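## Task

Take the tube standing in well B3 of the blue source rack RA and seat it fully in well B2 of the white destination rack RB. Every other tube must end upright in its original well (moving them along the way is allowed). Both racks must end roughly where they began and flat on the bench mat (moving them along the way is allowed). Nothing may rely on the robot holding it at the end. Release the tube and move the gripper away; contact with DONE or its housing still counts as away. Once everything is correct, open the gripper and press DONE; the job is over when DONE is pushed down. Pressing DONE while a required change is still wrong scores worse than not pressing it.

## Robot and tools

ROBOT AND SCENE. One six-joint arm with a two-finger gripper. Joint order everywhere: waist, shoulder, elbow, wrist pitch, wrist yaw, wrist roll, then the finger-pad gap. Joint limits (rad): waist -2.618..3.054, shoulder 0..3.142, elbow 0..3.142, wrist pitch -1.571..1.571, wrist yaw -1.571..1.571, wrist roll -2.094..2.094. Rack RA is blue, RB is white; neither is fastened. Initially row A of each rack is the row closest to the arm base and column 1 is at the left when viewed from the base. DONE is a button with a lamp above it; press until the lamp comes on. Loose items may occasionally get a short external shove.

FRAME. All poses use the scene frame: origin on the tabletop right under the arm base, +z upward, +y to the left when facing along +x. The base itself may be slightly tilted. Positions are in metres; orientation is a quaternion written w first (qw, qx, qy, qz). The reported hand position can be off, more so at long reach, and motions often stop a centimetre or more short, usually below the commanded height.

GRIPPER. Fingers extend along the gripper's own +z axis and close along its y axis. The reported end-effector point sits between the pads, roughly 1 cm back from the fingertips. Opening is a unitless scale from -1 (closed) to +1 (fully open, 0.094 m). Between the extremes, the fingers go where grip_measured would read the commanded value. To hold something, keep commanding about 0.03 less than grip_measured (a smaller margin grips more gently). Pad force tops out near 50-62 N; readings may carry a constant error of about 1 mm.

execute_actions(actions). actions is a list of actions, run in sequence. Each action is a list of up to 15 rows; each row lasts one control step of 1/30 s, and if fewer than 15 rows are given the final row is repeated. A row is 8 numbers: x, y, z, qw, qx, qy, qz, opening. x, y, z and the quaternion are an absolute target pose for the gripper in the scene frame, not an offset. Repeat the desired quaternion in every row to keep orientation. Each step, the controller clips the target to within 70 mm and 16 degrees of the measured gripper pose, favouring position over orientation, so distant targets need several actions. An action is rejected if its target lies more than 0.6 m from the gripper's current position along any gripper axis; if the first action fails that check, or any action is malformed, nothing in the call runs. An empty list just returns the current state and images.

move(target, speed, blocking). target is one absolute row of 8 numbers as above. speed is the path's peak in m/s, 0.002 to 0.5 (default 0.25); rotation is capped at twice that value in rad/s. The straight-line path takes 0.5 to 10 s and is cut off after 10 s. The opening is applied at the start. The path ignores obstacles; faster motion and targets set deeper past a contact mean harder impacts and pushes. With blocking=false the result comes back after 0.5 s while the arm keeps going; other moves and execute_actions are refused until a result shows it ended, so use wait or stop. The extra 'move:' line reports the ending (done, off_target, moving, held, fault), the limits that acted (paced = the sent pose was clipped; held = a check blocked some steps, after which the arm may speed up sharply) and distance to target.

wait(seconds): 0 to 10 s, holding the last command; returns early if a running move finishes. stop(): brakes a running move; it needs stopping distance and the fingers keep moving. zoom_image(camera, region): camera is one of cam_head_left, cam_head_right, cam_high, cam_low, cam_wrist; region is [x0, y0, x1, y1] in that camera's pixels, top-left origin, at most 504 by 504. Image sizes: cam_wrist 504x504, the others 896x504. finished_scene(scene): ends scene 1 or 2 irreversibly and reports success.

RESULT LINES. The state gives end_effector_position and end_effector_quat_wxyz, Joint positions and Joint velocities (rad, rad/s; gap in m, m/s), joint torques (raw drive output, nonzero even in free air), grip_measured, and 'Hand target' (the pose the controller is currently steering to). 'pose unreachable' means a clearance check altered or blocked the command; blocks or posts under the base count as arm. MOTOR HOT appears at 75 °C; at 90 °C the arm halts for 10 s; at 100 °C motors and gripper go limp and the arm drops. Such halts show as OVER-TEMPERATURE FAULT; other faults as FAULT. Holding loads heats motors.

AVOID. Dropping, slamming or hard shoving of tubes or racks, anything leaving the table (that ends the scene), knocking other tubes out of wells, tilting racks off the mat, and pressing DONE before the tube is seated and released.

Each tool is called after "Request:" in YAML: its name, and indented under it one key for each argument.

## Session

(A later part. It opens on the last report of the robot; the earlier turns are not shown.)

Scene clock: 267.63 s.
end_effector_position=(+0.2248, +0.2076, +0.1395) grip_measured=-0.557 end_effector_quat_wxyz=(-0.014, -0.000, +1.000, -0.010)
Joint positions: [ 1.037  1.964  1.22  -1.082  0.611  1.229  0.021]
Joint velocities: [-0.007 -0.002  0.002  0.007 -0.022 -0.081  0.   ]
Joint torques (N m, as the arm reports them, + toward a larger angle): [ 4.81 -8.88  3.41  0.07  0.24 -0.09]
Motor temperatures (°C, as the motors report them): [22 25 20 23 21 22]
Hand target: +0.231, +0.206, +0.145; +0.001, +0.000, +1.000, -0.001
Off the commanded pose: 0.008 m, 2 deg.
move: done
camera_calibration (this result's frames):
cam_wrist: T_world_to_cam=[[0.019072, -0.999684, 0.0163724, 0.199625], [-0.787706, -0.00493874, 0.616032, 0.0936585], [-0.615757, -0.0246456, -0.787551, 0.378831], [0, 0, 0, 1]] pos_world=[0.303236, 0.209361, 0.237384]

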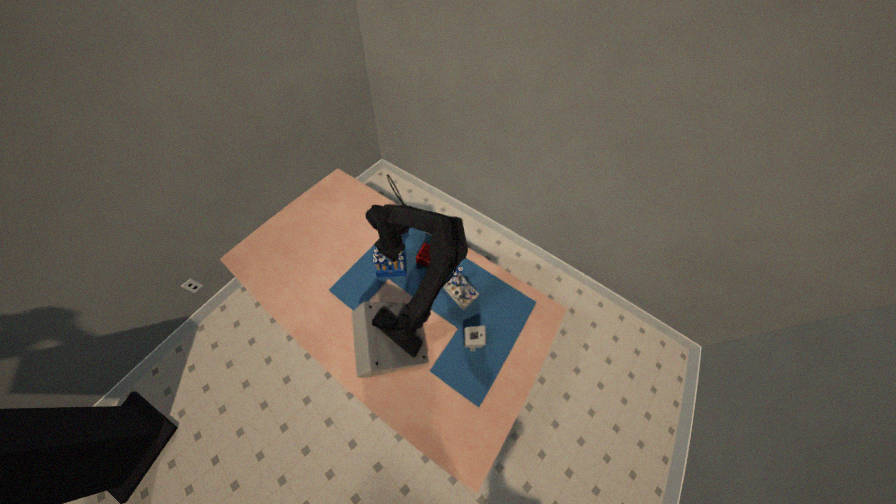

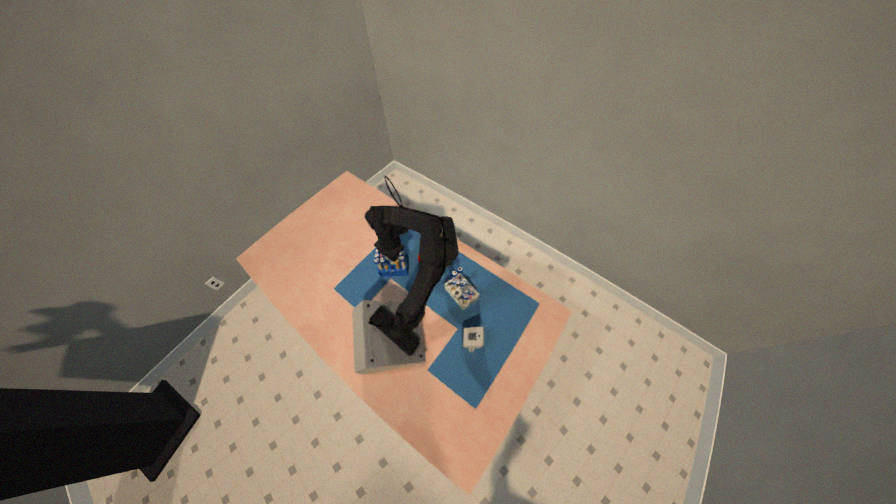

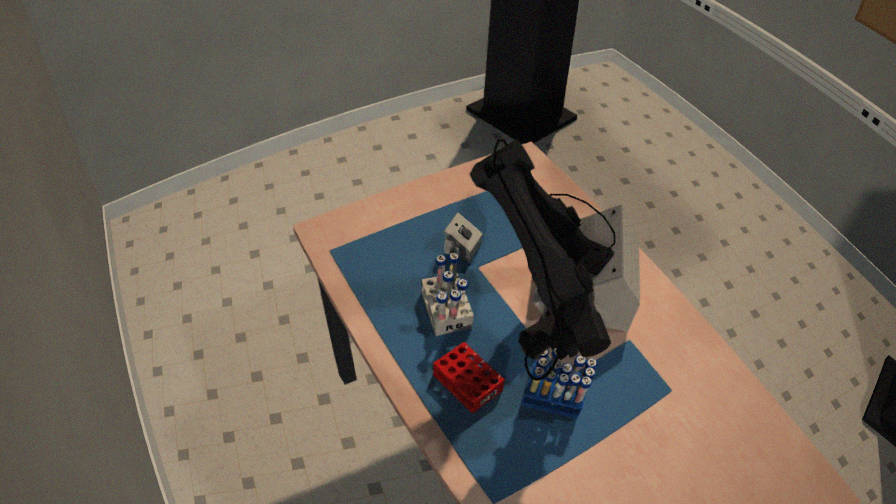

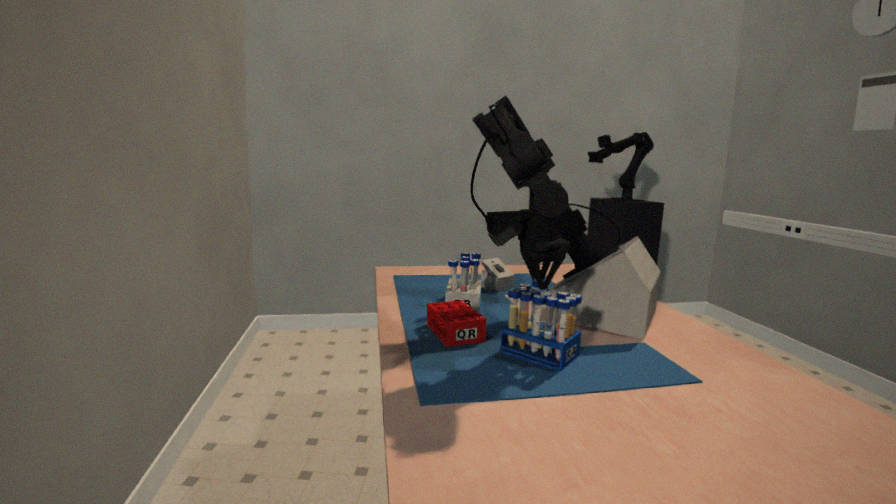

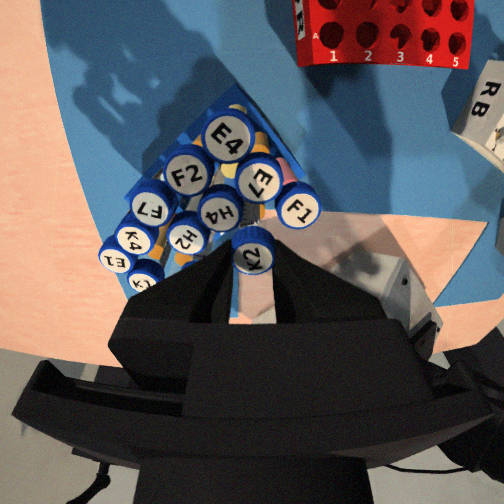

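Request:
move:
  target: [0.231,0.206,0.128,0,0,-1,0,-0.6]
  speed: 0.02

Request:
move:
  target: [0.231,0.206,0.128,0,0,-1,0,-0.4]

Request:
move:
  target: [0.231,0.206,0.165,0,0,-1,0,-0.4]
  speed: 0.04

Request:
move:
  target: [0.231,0.244,0.16,0,0,-1,0,-0.4]
  speed: 0.05

Request:
move:
  target: [0.231,0.244,0.147,0,0,-1,0,-0.4]
  speed: 0.03

Scene clock: 275.43 s.
end_effector_position=(+0.2251, +0.2068, +0.1242) grip_measured=-0.557 end_effector_quat_wxyz=(-0.015, +0.001, +1.000, -0.007)
Joint positions: [ 1.007  1.964  1.172 -1.005  0.615  1.19   0.021]
Joint velocities: [ 0.007  0.007 -0.012 -0.007 -0.007 -0.022  0.   ]
Joint torques (N m, as the arm reports them, + toward a larger angle): [ 4.75 -8.46  3.29  0.14  0.19 -0.1 ]
Motor temperatures (°C, as the motors report them): [22 25 20 23 21 22]
Hand target: +0.231, +0.206, +0.128; -0.000, +0.001, +1.000, -0.001
Off the commanded pose: 0.007 m, 2 deg.
move: done
camera_calibration (this result's frames):
cam_wrist: T_world_to_cam=[[0.0175354, -0.999801, 0.00955137, 0.200234], [-0.78726, -0.00791744, 0.61657, 0.103718], [-0.616371, -0.0183312, -0.787242, 0.365785], [0, 0, 0, 1]] pos_world=[0.303601, 0.207721, 0.222099]

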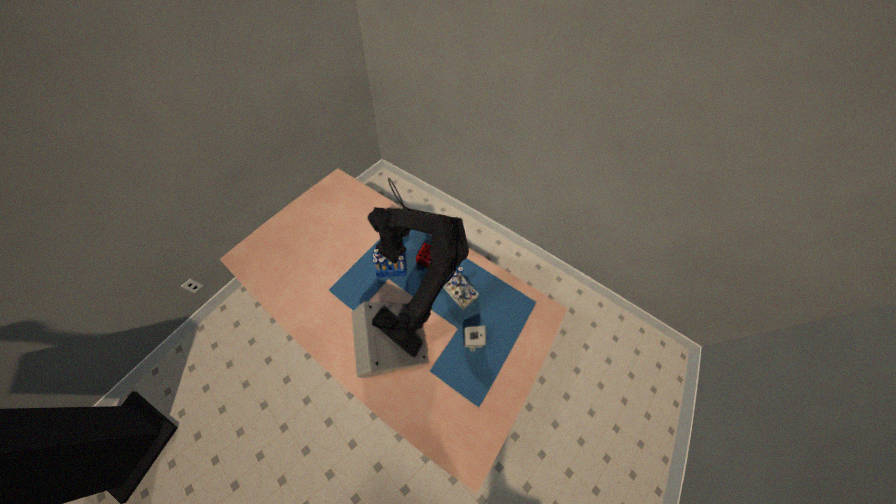

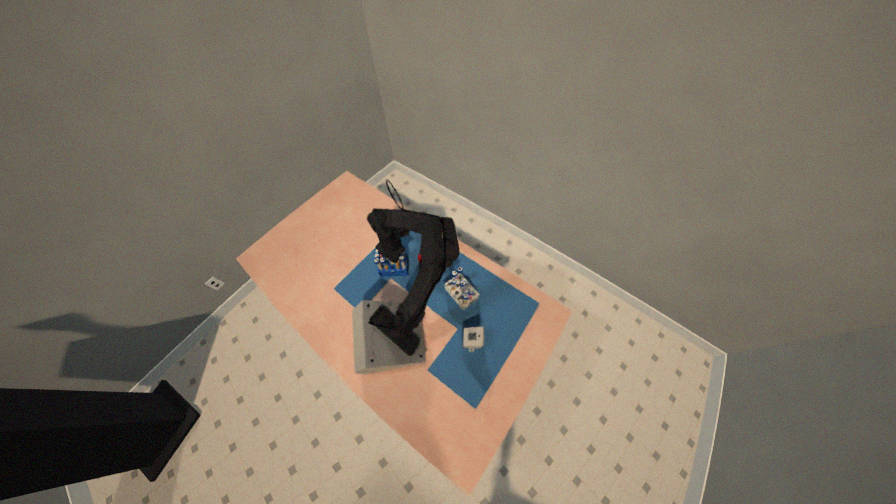

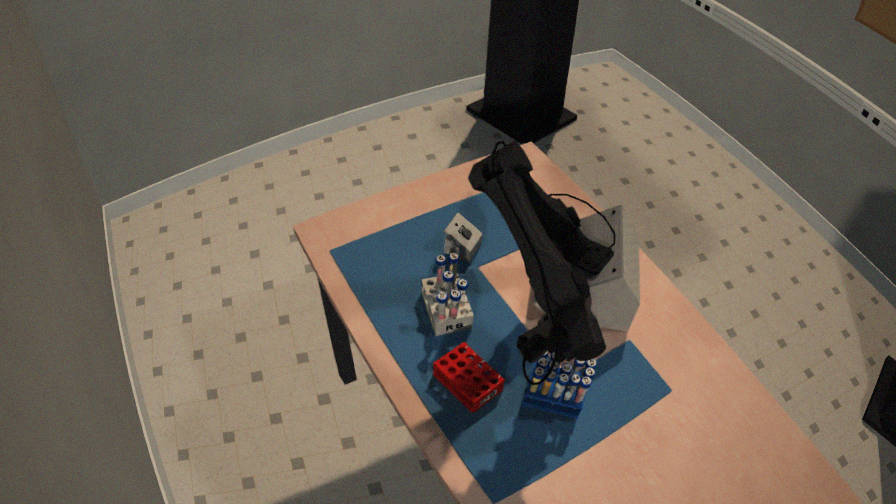

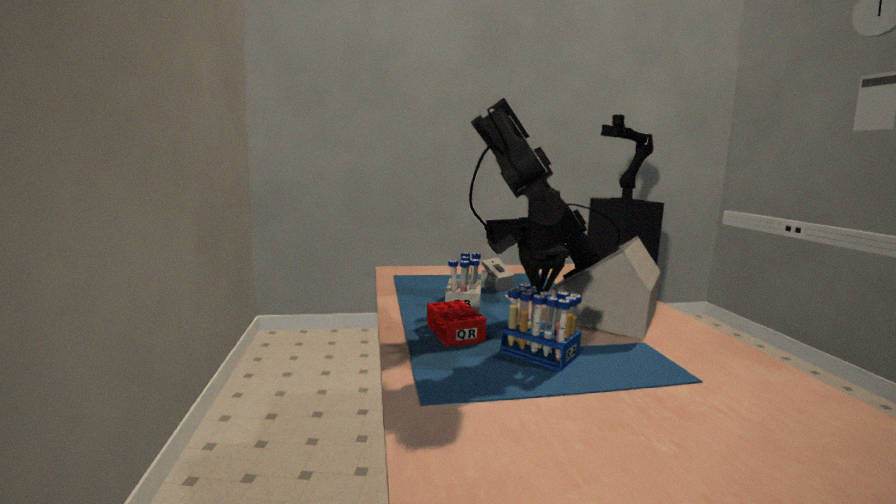

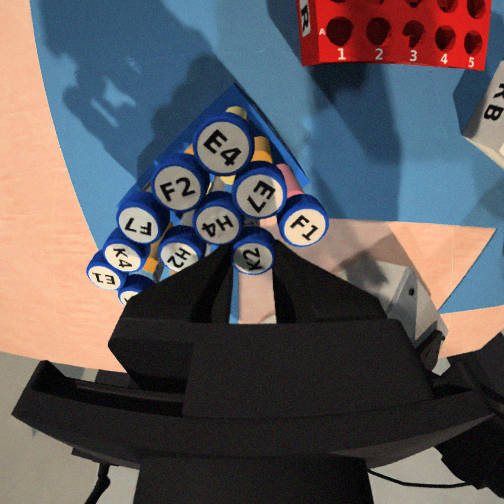

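Scene clock: 276.13 s.
end_effector_position=(+0.2251, +0.2065, +0.1238) grip_measured=-0.402 end_effector_quat_wxyz=(-0.016, +0.001, +1.000, -0.007)
Joint positions: [ 1.004  1.964  1.172 -1.005  0.613  1.188  0.028]
Joint velocities: [-0.002 -0.002 -0.027 -0.037 -0.037  0.066 -0.001]
Joint torques (N m, as the arm reports them, + toward a larger angle): [ 5.   -8.47  3.38  0.11  0.24 -0.07]
Motor temperatures (°C, as the motors report them): [22 25 20 23 21 22]
Hand target: +0.231, +0.206, +0.128; -0.000, +0.000, +1.000, -0.000
Off the commanded pose: 0.007 m, 2 deg.
move: done
camera_calibration (this result's frames):
cam_wrist: T_world_to_cam=[[0.0176112, -0.999798, 0.00963989, 0.199956], [-0.785358, -0.00786566, 0.618992, 0.103231], [-0.618791, -0.0184719, -0.785338, 0.365786], [0, 0, 0, 1]] pos_world=[0.303897, 0.207485, 0.221439]

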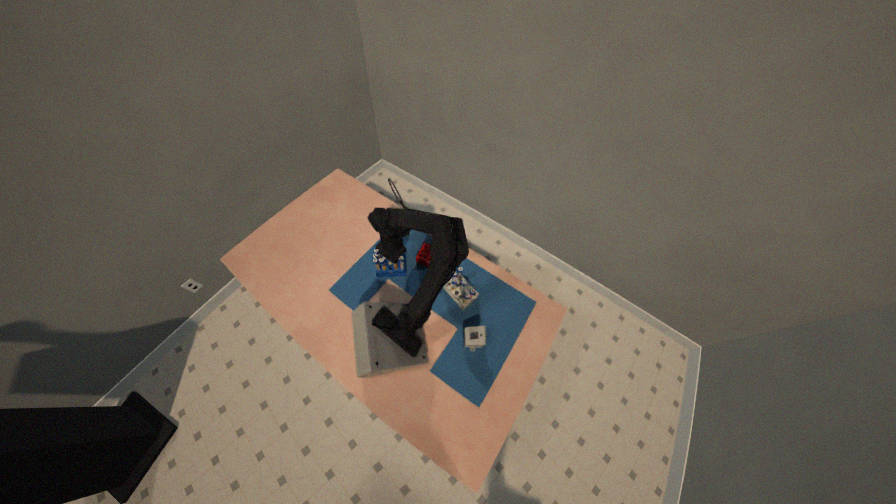

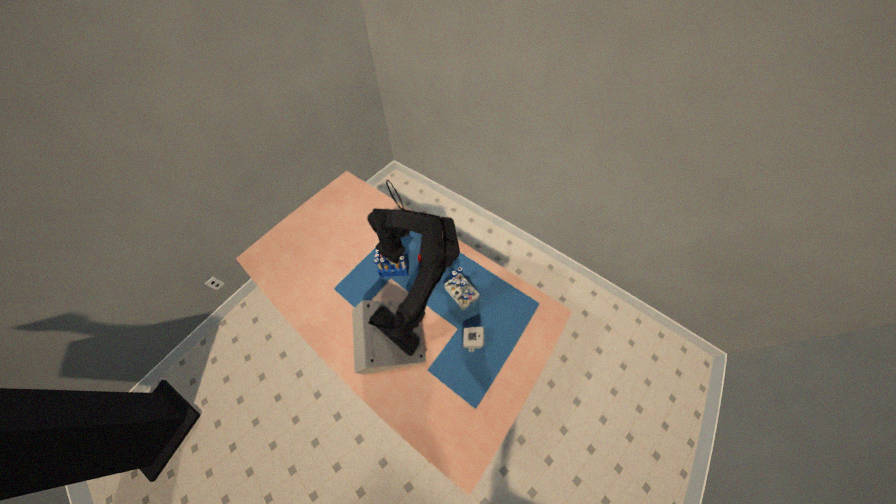

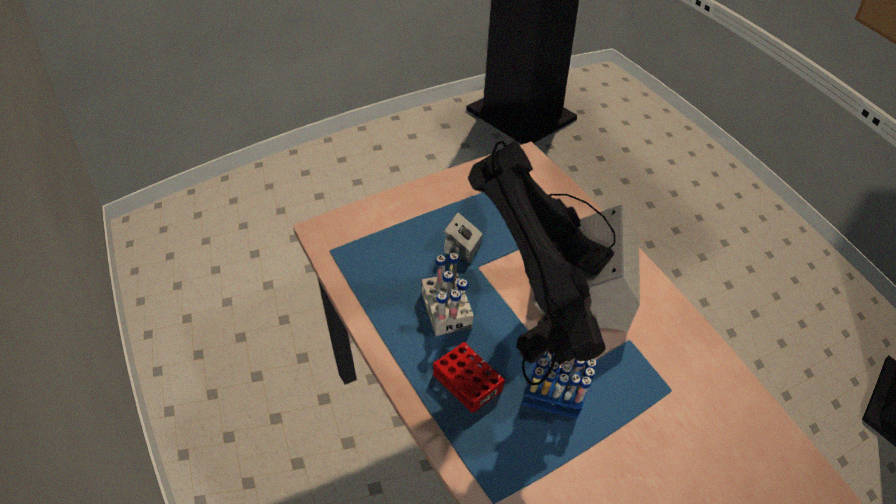

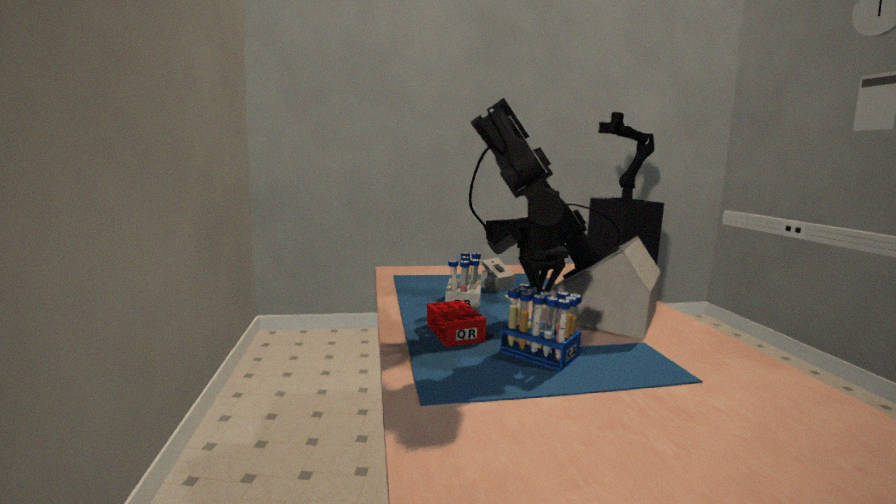

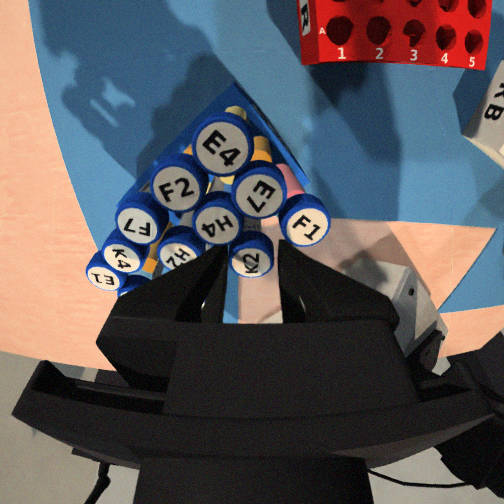

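Scene clock: 277.57 s.
end_effector_position=(+0.2218, +0.2008, +0.1446) grip_measured=-0.402 end_effector_quat_wxyz=(-0.019, -0.012, +0.999, -0.024)
Joint positions: [ 1.049  1.964  1.234 -1.139  0.609  1.24   0.028]
Joint velocities: [-0.017 -0.002  0.007 -0.007  0.066  0.007 -0.001]
Joint torques (N m, as the arm reports them, + toward a larger angle): [  6.54 -10.04   5.91  -0.17   0.09   0.11]
Motor temperatures (°C, as the motors report them): [22 25 21 23 21 22]
Hand target: +0.230, +0.206, +0.165; -0.001, -0.000, +1.000, +0.001
Off the commanded pose: 0.023 m, 4 deg.
move: off_target
camera_calibration (this result's frames):
cam_wrist: T_world_to_cam=[[0.042742, -0.998113, 0.0440955, 0.183165], [-0.782062, -0.00595904, 0.623172, 0.0860247], [-0.621733, -0.0611211, -0.780841, 0.388582], [0, 0, 0, 1]] pos_world=[0.301042, 0.207082, 0.241736]

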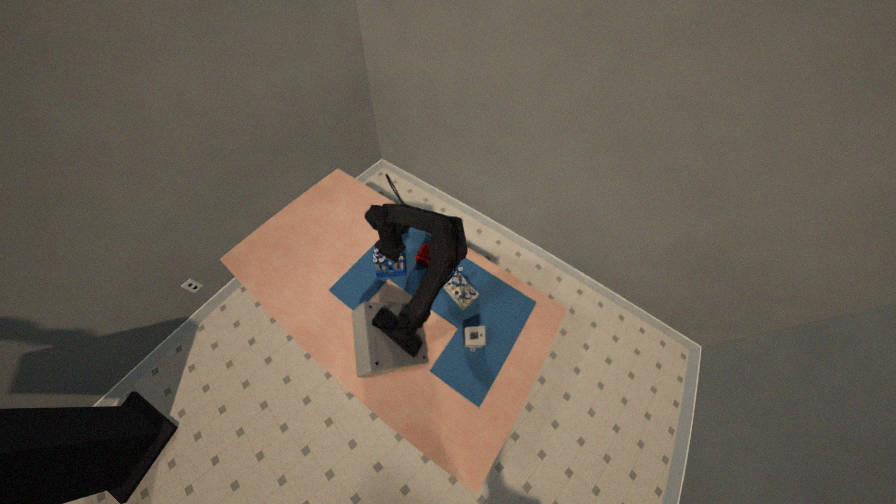

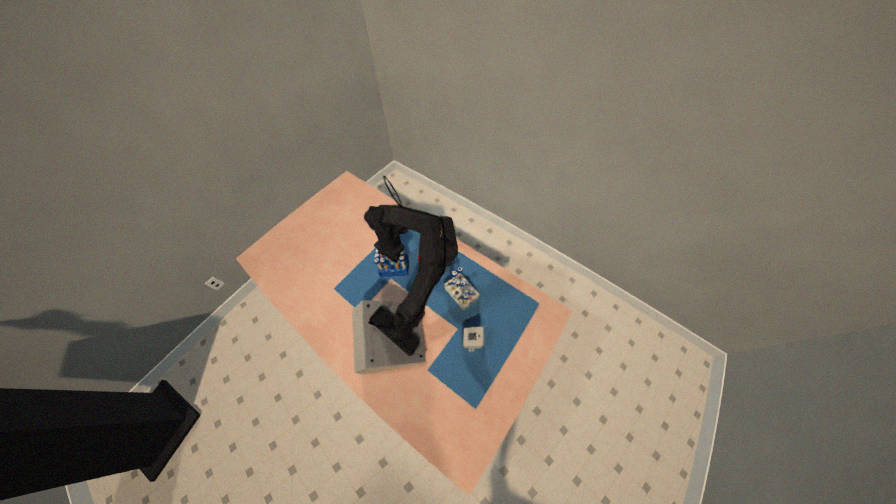

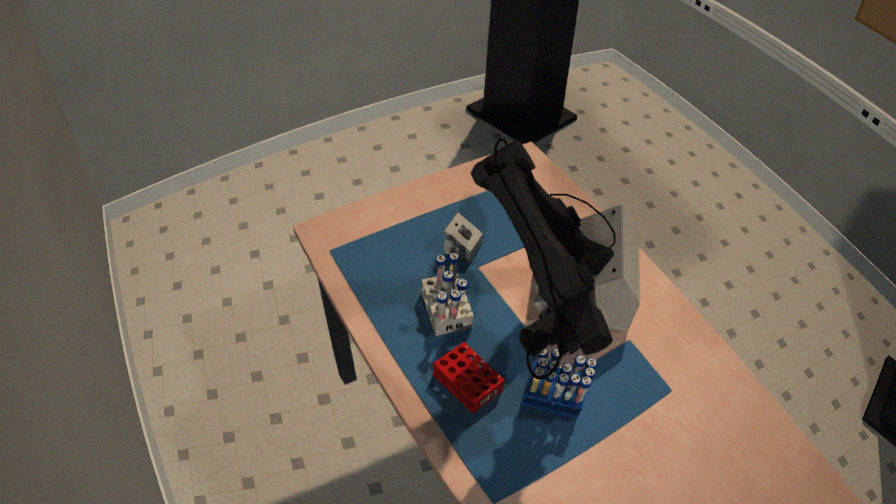

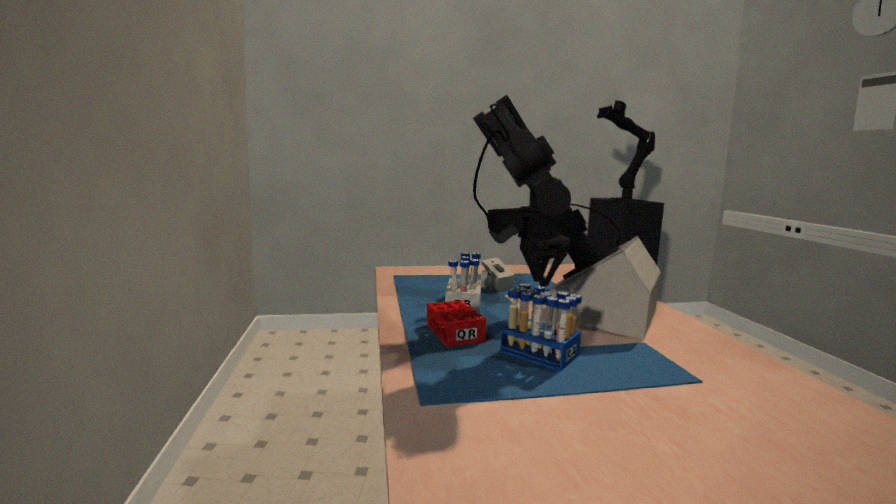

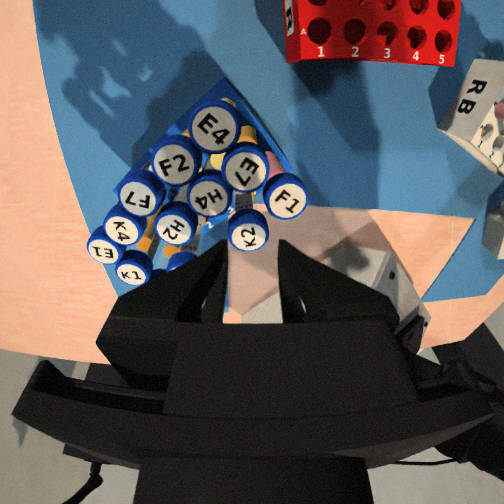

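Scene clock: 278.77 s.
end_effector_position=(+0.2315, +0.2359, +0.1505) grip_measured=-0.402 end_effector_quat_wxyz=(-0.012, +0.003, +1.000, -0.007)
Joint positions: [ 1.065  2.06   1.367 -1.141  0.606  1.263  0.028]
Joint velocities: [-0.002 -0.007 -0.012  0.051 -0.051 -0.037 -0.001]
Joint torques (N m, as the arm reports them, + toward a larger angle): [ 7.08 -6.53  6.03 -0.09  0.08  0.05]
Motor temperatures (°C, as the motors report them): [22 25 21 23 21 22]
Hand target: +0.232, +0.244, +0.160; -0.001, +0.000, +1.000, +0.001
Off the commanded pose: 0.013 m, 2 deg.
move: off_target
camera_calibration (this result's frames):
cam_wrist: T_world_to_cam=[[0.0130569, -0.999865, 0.00996915, 0.229931], [-0.790828, -0.00422499, 0.612024, 0.0934908], [-0.611899, -0.015875, -0.790776, 0.389881], [0, 0, 0, 1]] pos_world=[0.309501, 0.236484, 0.248798]

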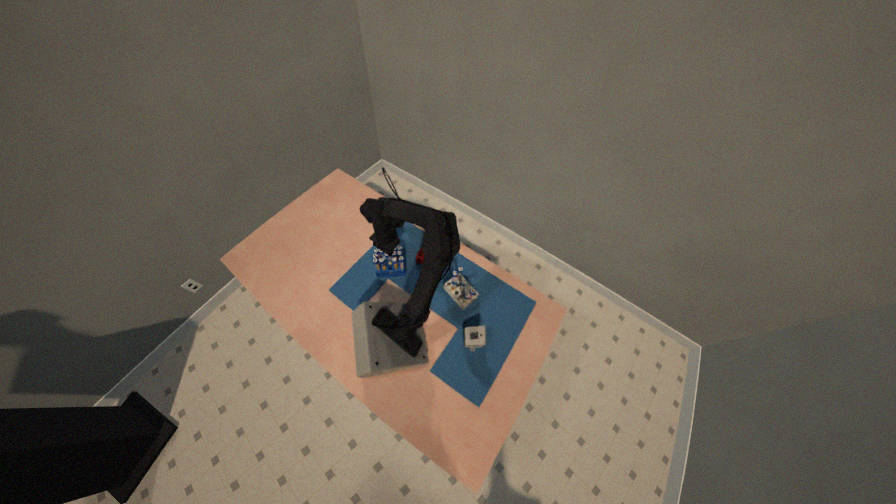

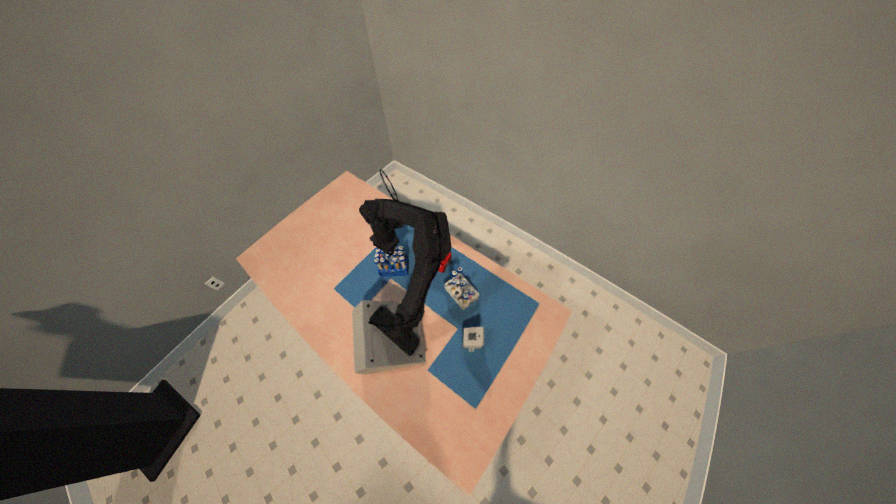

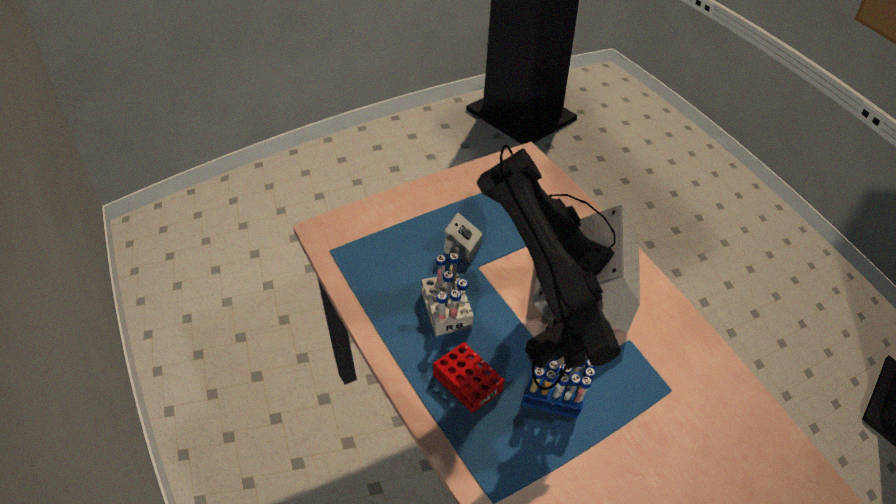

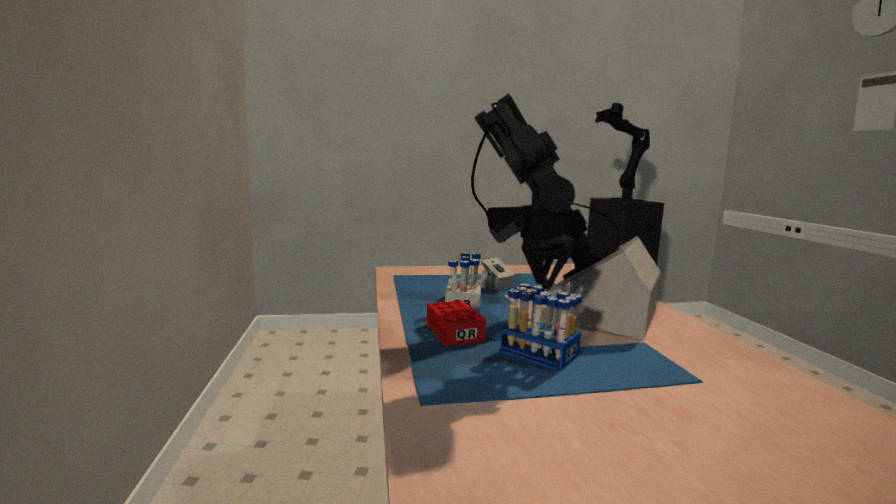

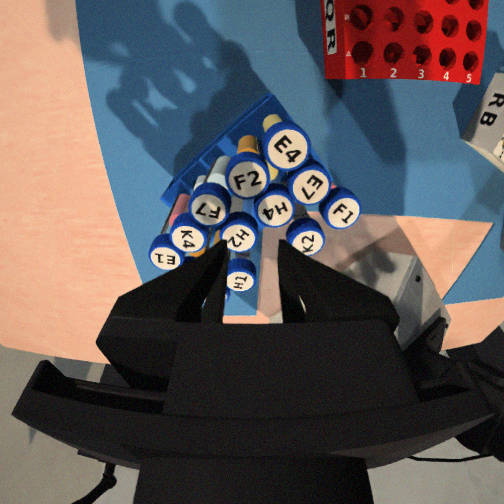

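Scene clock: 279.50 s.
end_effector_position=(+0.2339, +0.2404, +0.1497) grip_measured=-0.402 end_effector_quat_wxyz=(-0.009, +0.011, +1.000, +0.002)
Joint positions: [ 1.062  2.06   1.367 -1.116  0.606  1.263  0.028]
Joint velocities: [-0.042  0.012  0.007 -0.007 -0.066  0.051  0.   ]
Joint torques (N m, as the arm reports them, + toward a larger angle): [ 5.91 -5.84  3.67  0.16  0.15 -0.08]
Motor temperatures (°C, as the motors report them): [22 24 21 23 21 22]
Hand target: +0.231, +0.244, +0.147; -0.000, +0.000, +1.000, +0.000
Off the commanded pose: 0.005 m, 2 deg.
move: done
camera_calibration (this result's frames):
cam_wrist: T_world_to_cam=[[-0.00415485, -0.999964, -0.0074503, 0.241077], [-0.794005, -0.00123019, 0.60791, 0.0965017], [-0.607897, 0.00844135, -0.793971, 0.384501], [0, 0, 0, 1]] pos_world=[0.311361, 0.237941, 0.248414]

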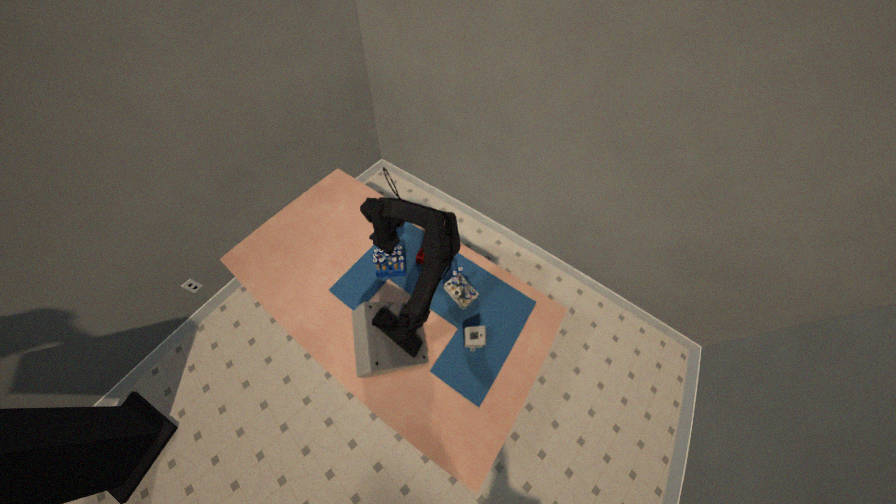

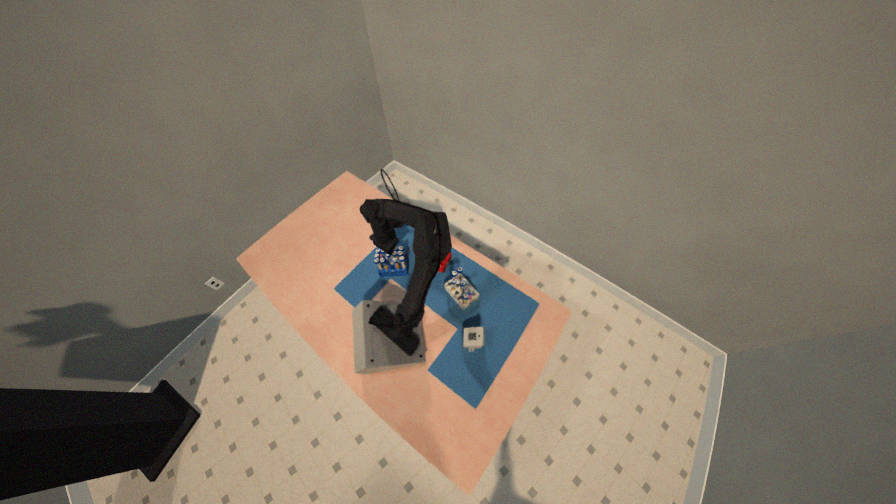

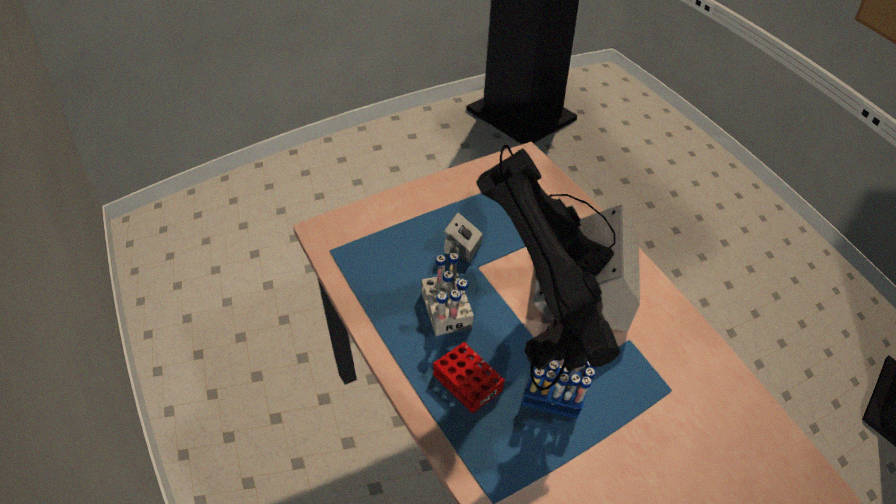

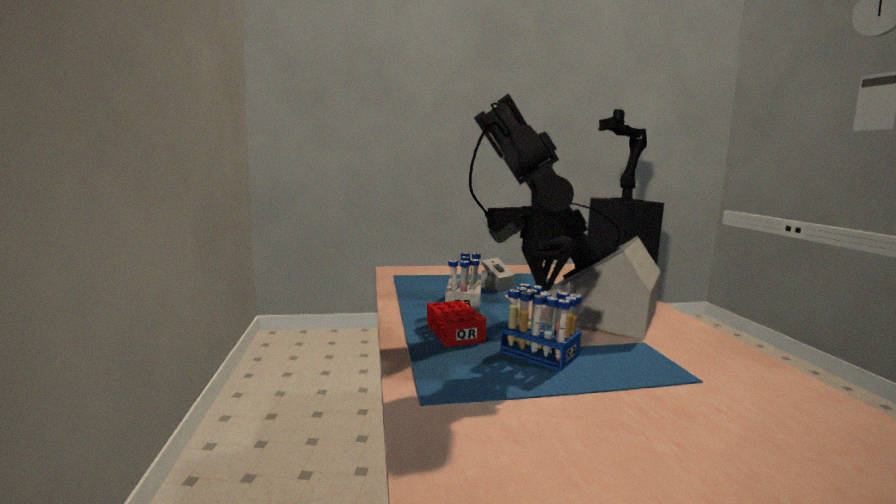

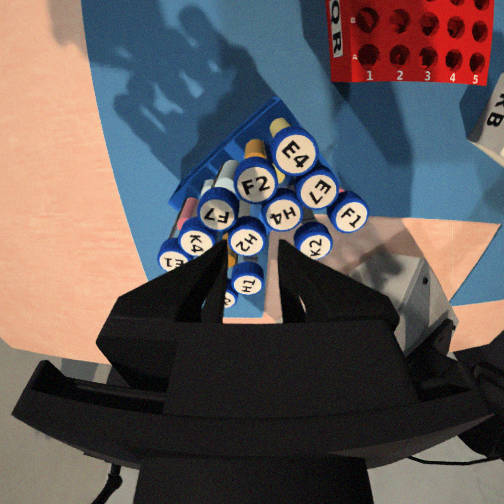

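Request:
move:
  target: [0.225,0.247,0.14,0,0,-1,0,-0.4]
  speed: 0.03

Scene clock: 283.80 s.
end_effector_position=(+0.2265, +0.2423, +0.1379) grip_measured=-0.402 end_effector_quat_wxyz=(-0.012, +0.008, +1.000, -0.005)
Joint positions: [ 1.059  2.085  1.342 -1.083  0.605  1.263  0.028]
Joint velocities: [-0.012 -0.012  0.002  0.022  0.11  -0.007 -0.   ]
Joint torques (N m, as the arm reports them, + toward a larger angle): [ 6.48 -6.87  3.85  0.13  0.16 -0.03]
Motor temperatures (°C, as the motors report them): [22 24 21 23 21 22]
Hand target: +0.225, +0.247, +0.140; -0.000, +0.000, +1.000, -0.000
Off the commanded pose: 0.005 m, 2 deg.
move: done
camera_calibration (this result's frames):
cam_wrist: T_world_to_cam=[[0.00355278, -0.999973, 0.0063959, 0.239216], [-0.790177, 0.0011126, 0.612878, 0.0956892], [-0.612868, -0.00723131, -0.790152, 0.374986], [0, 0, 0, 1]] pos_world=[0.304578, 0.241815, 0.23612]

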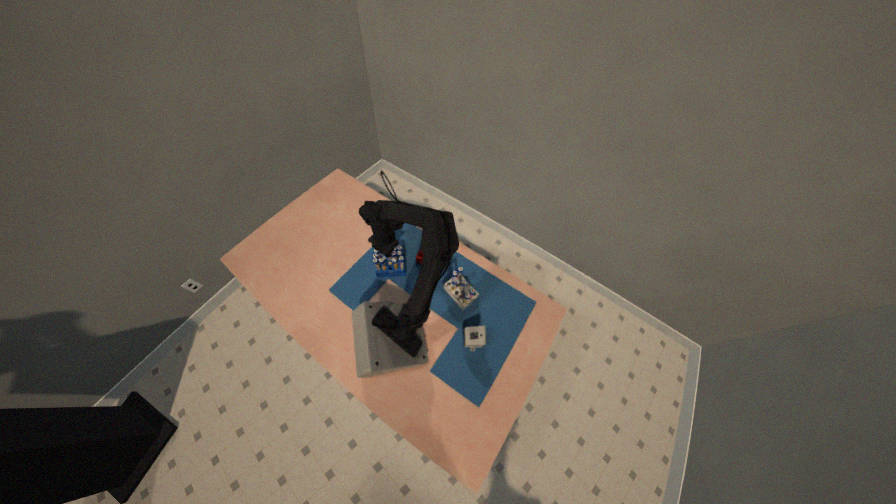

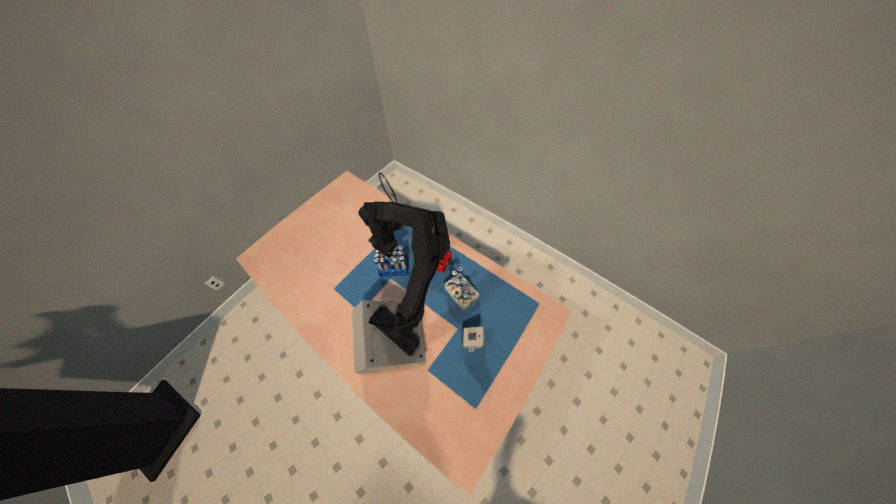

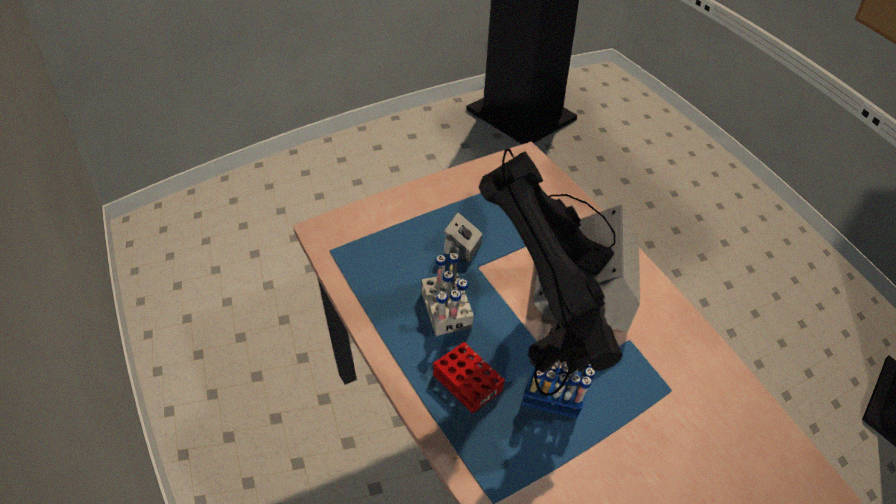

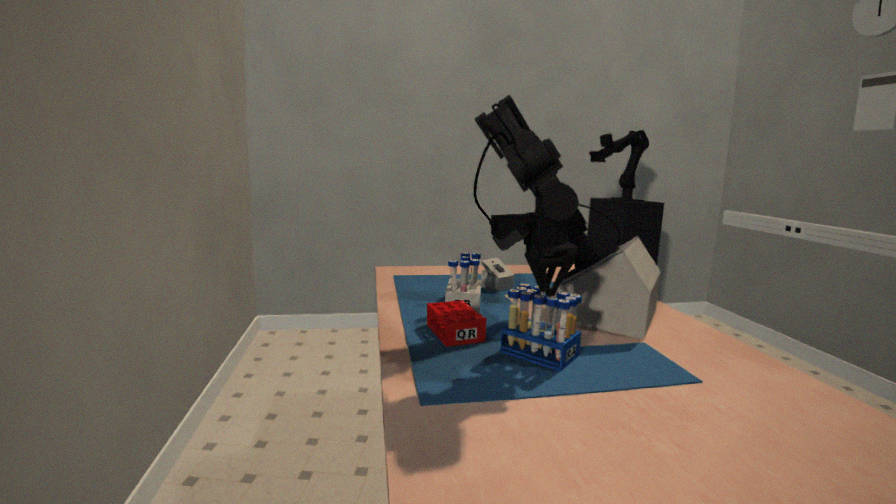

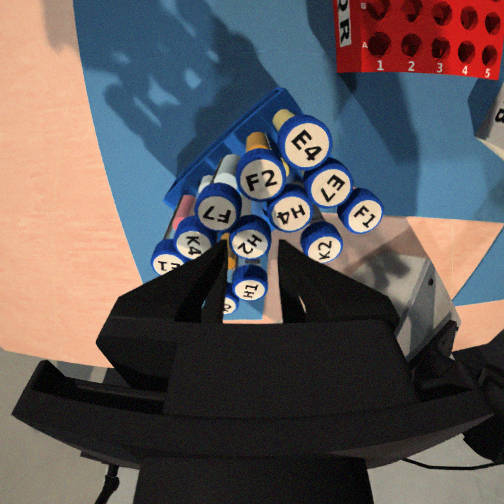

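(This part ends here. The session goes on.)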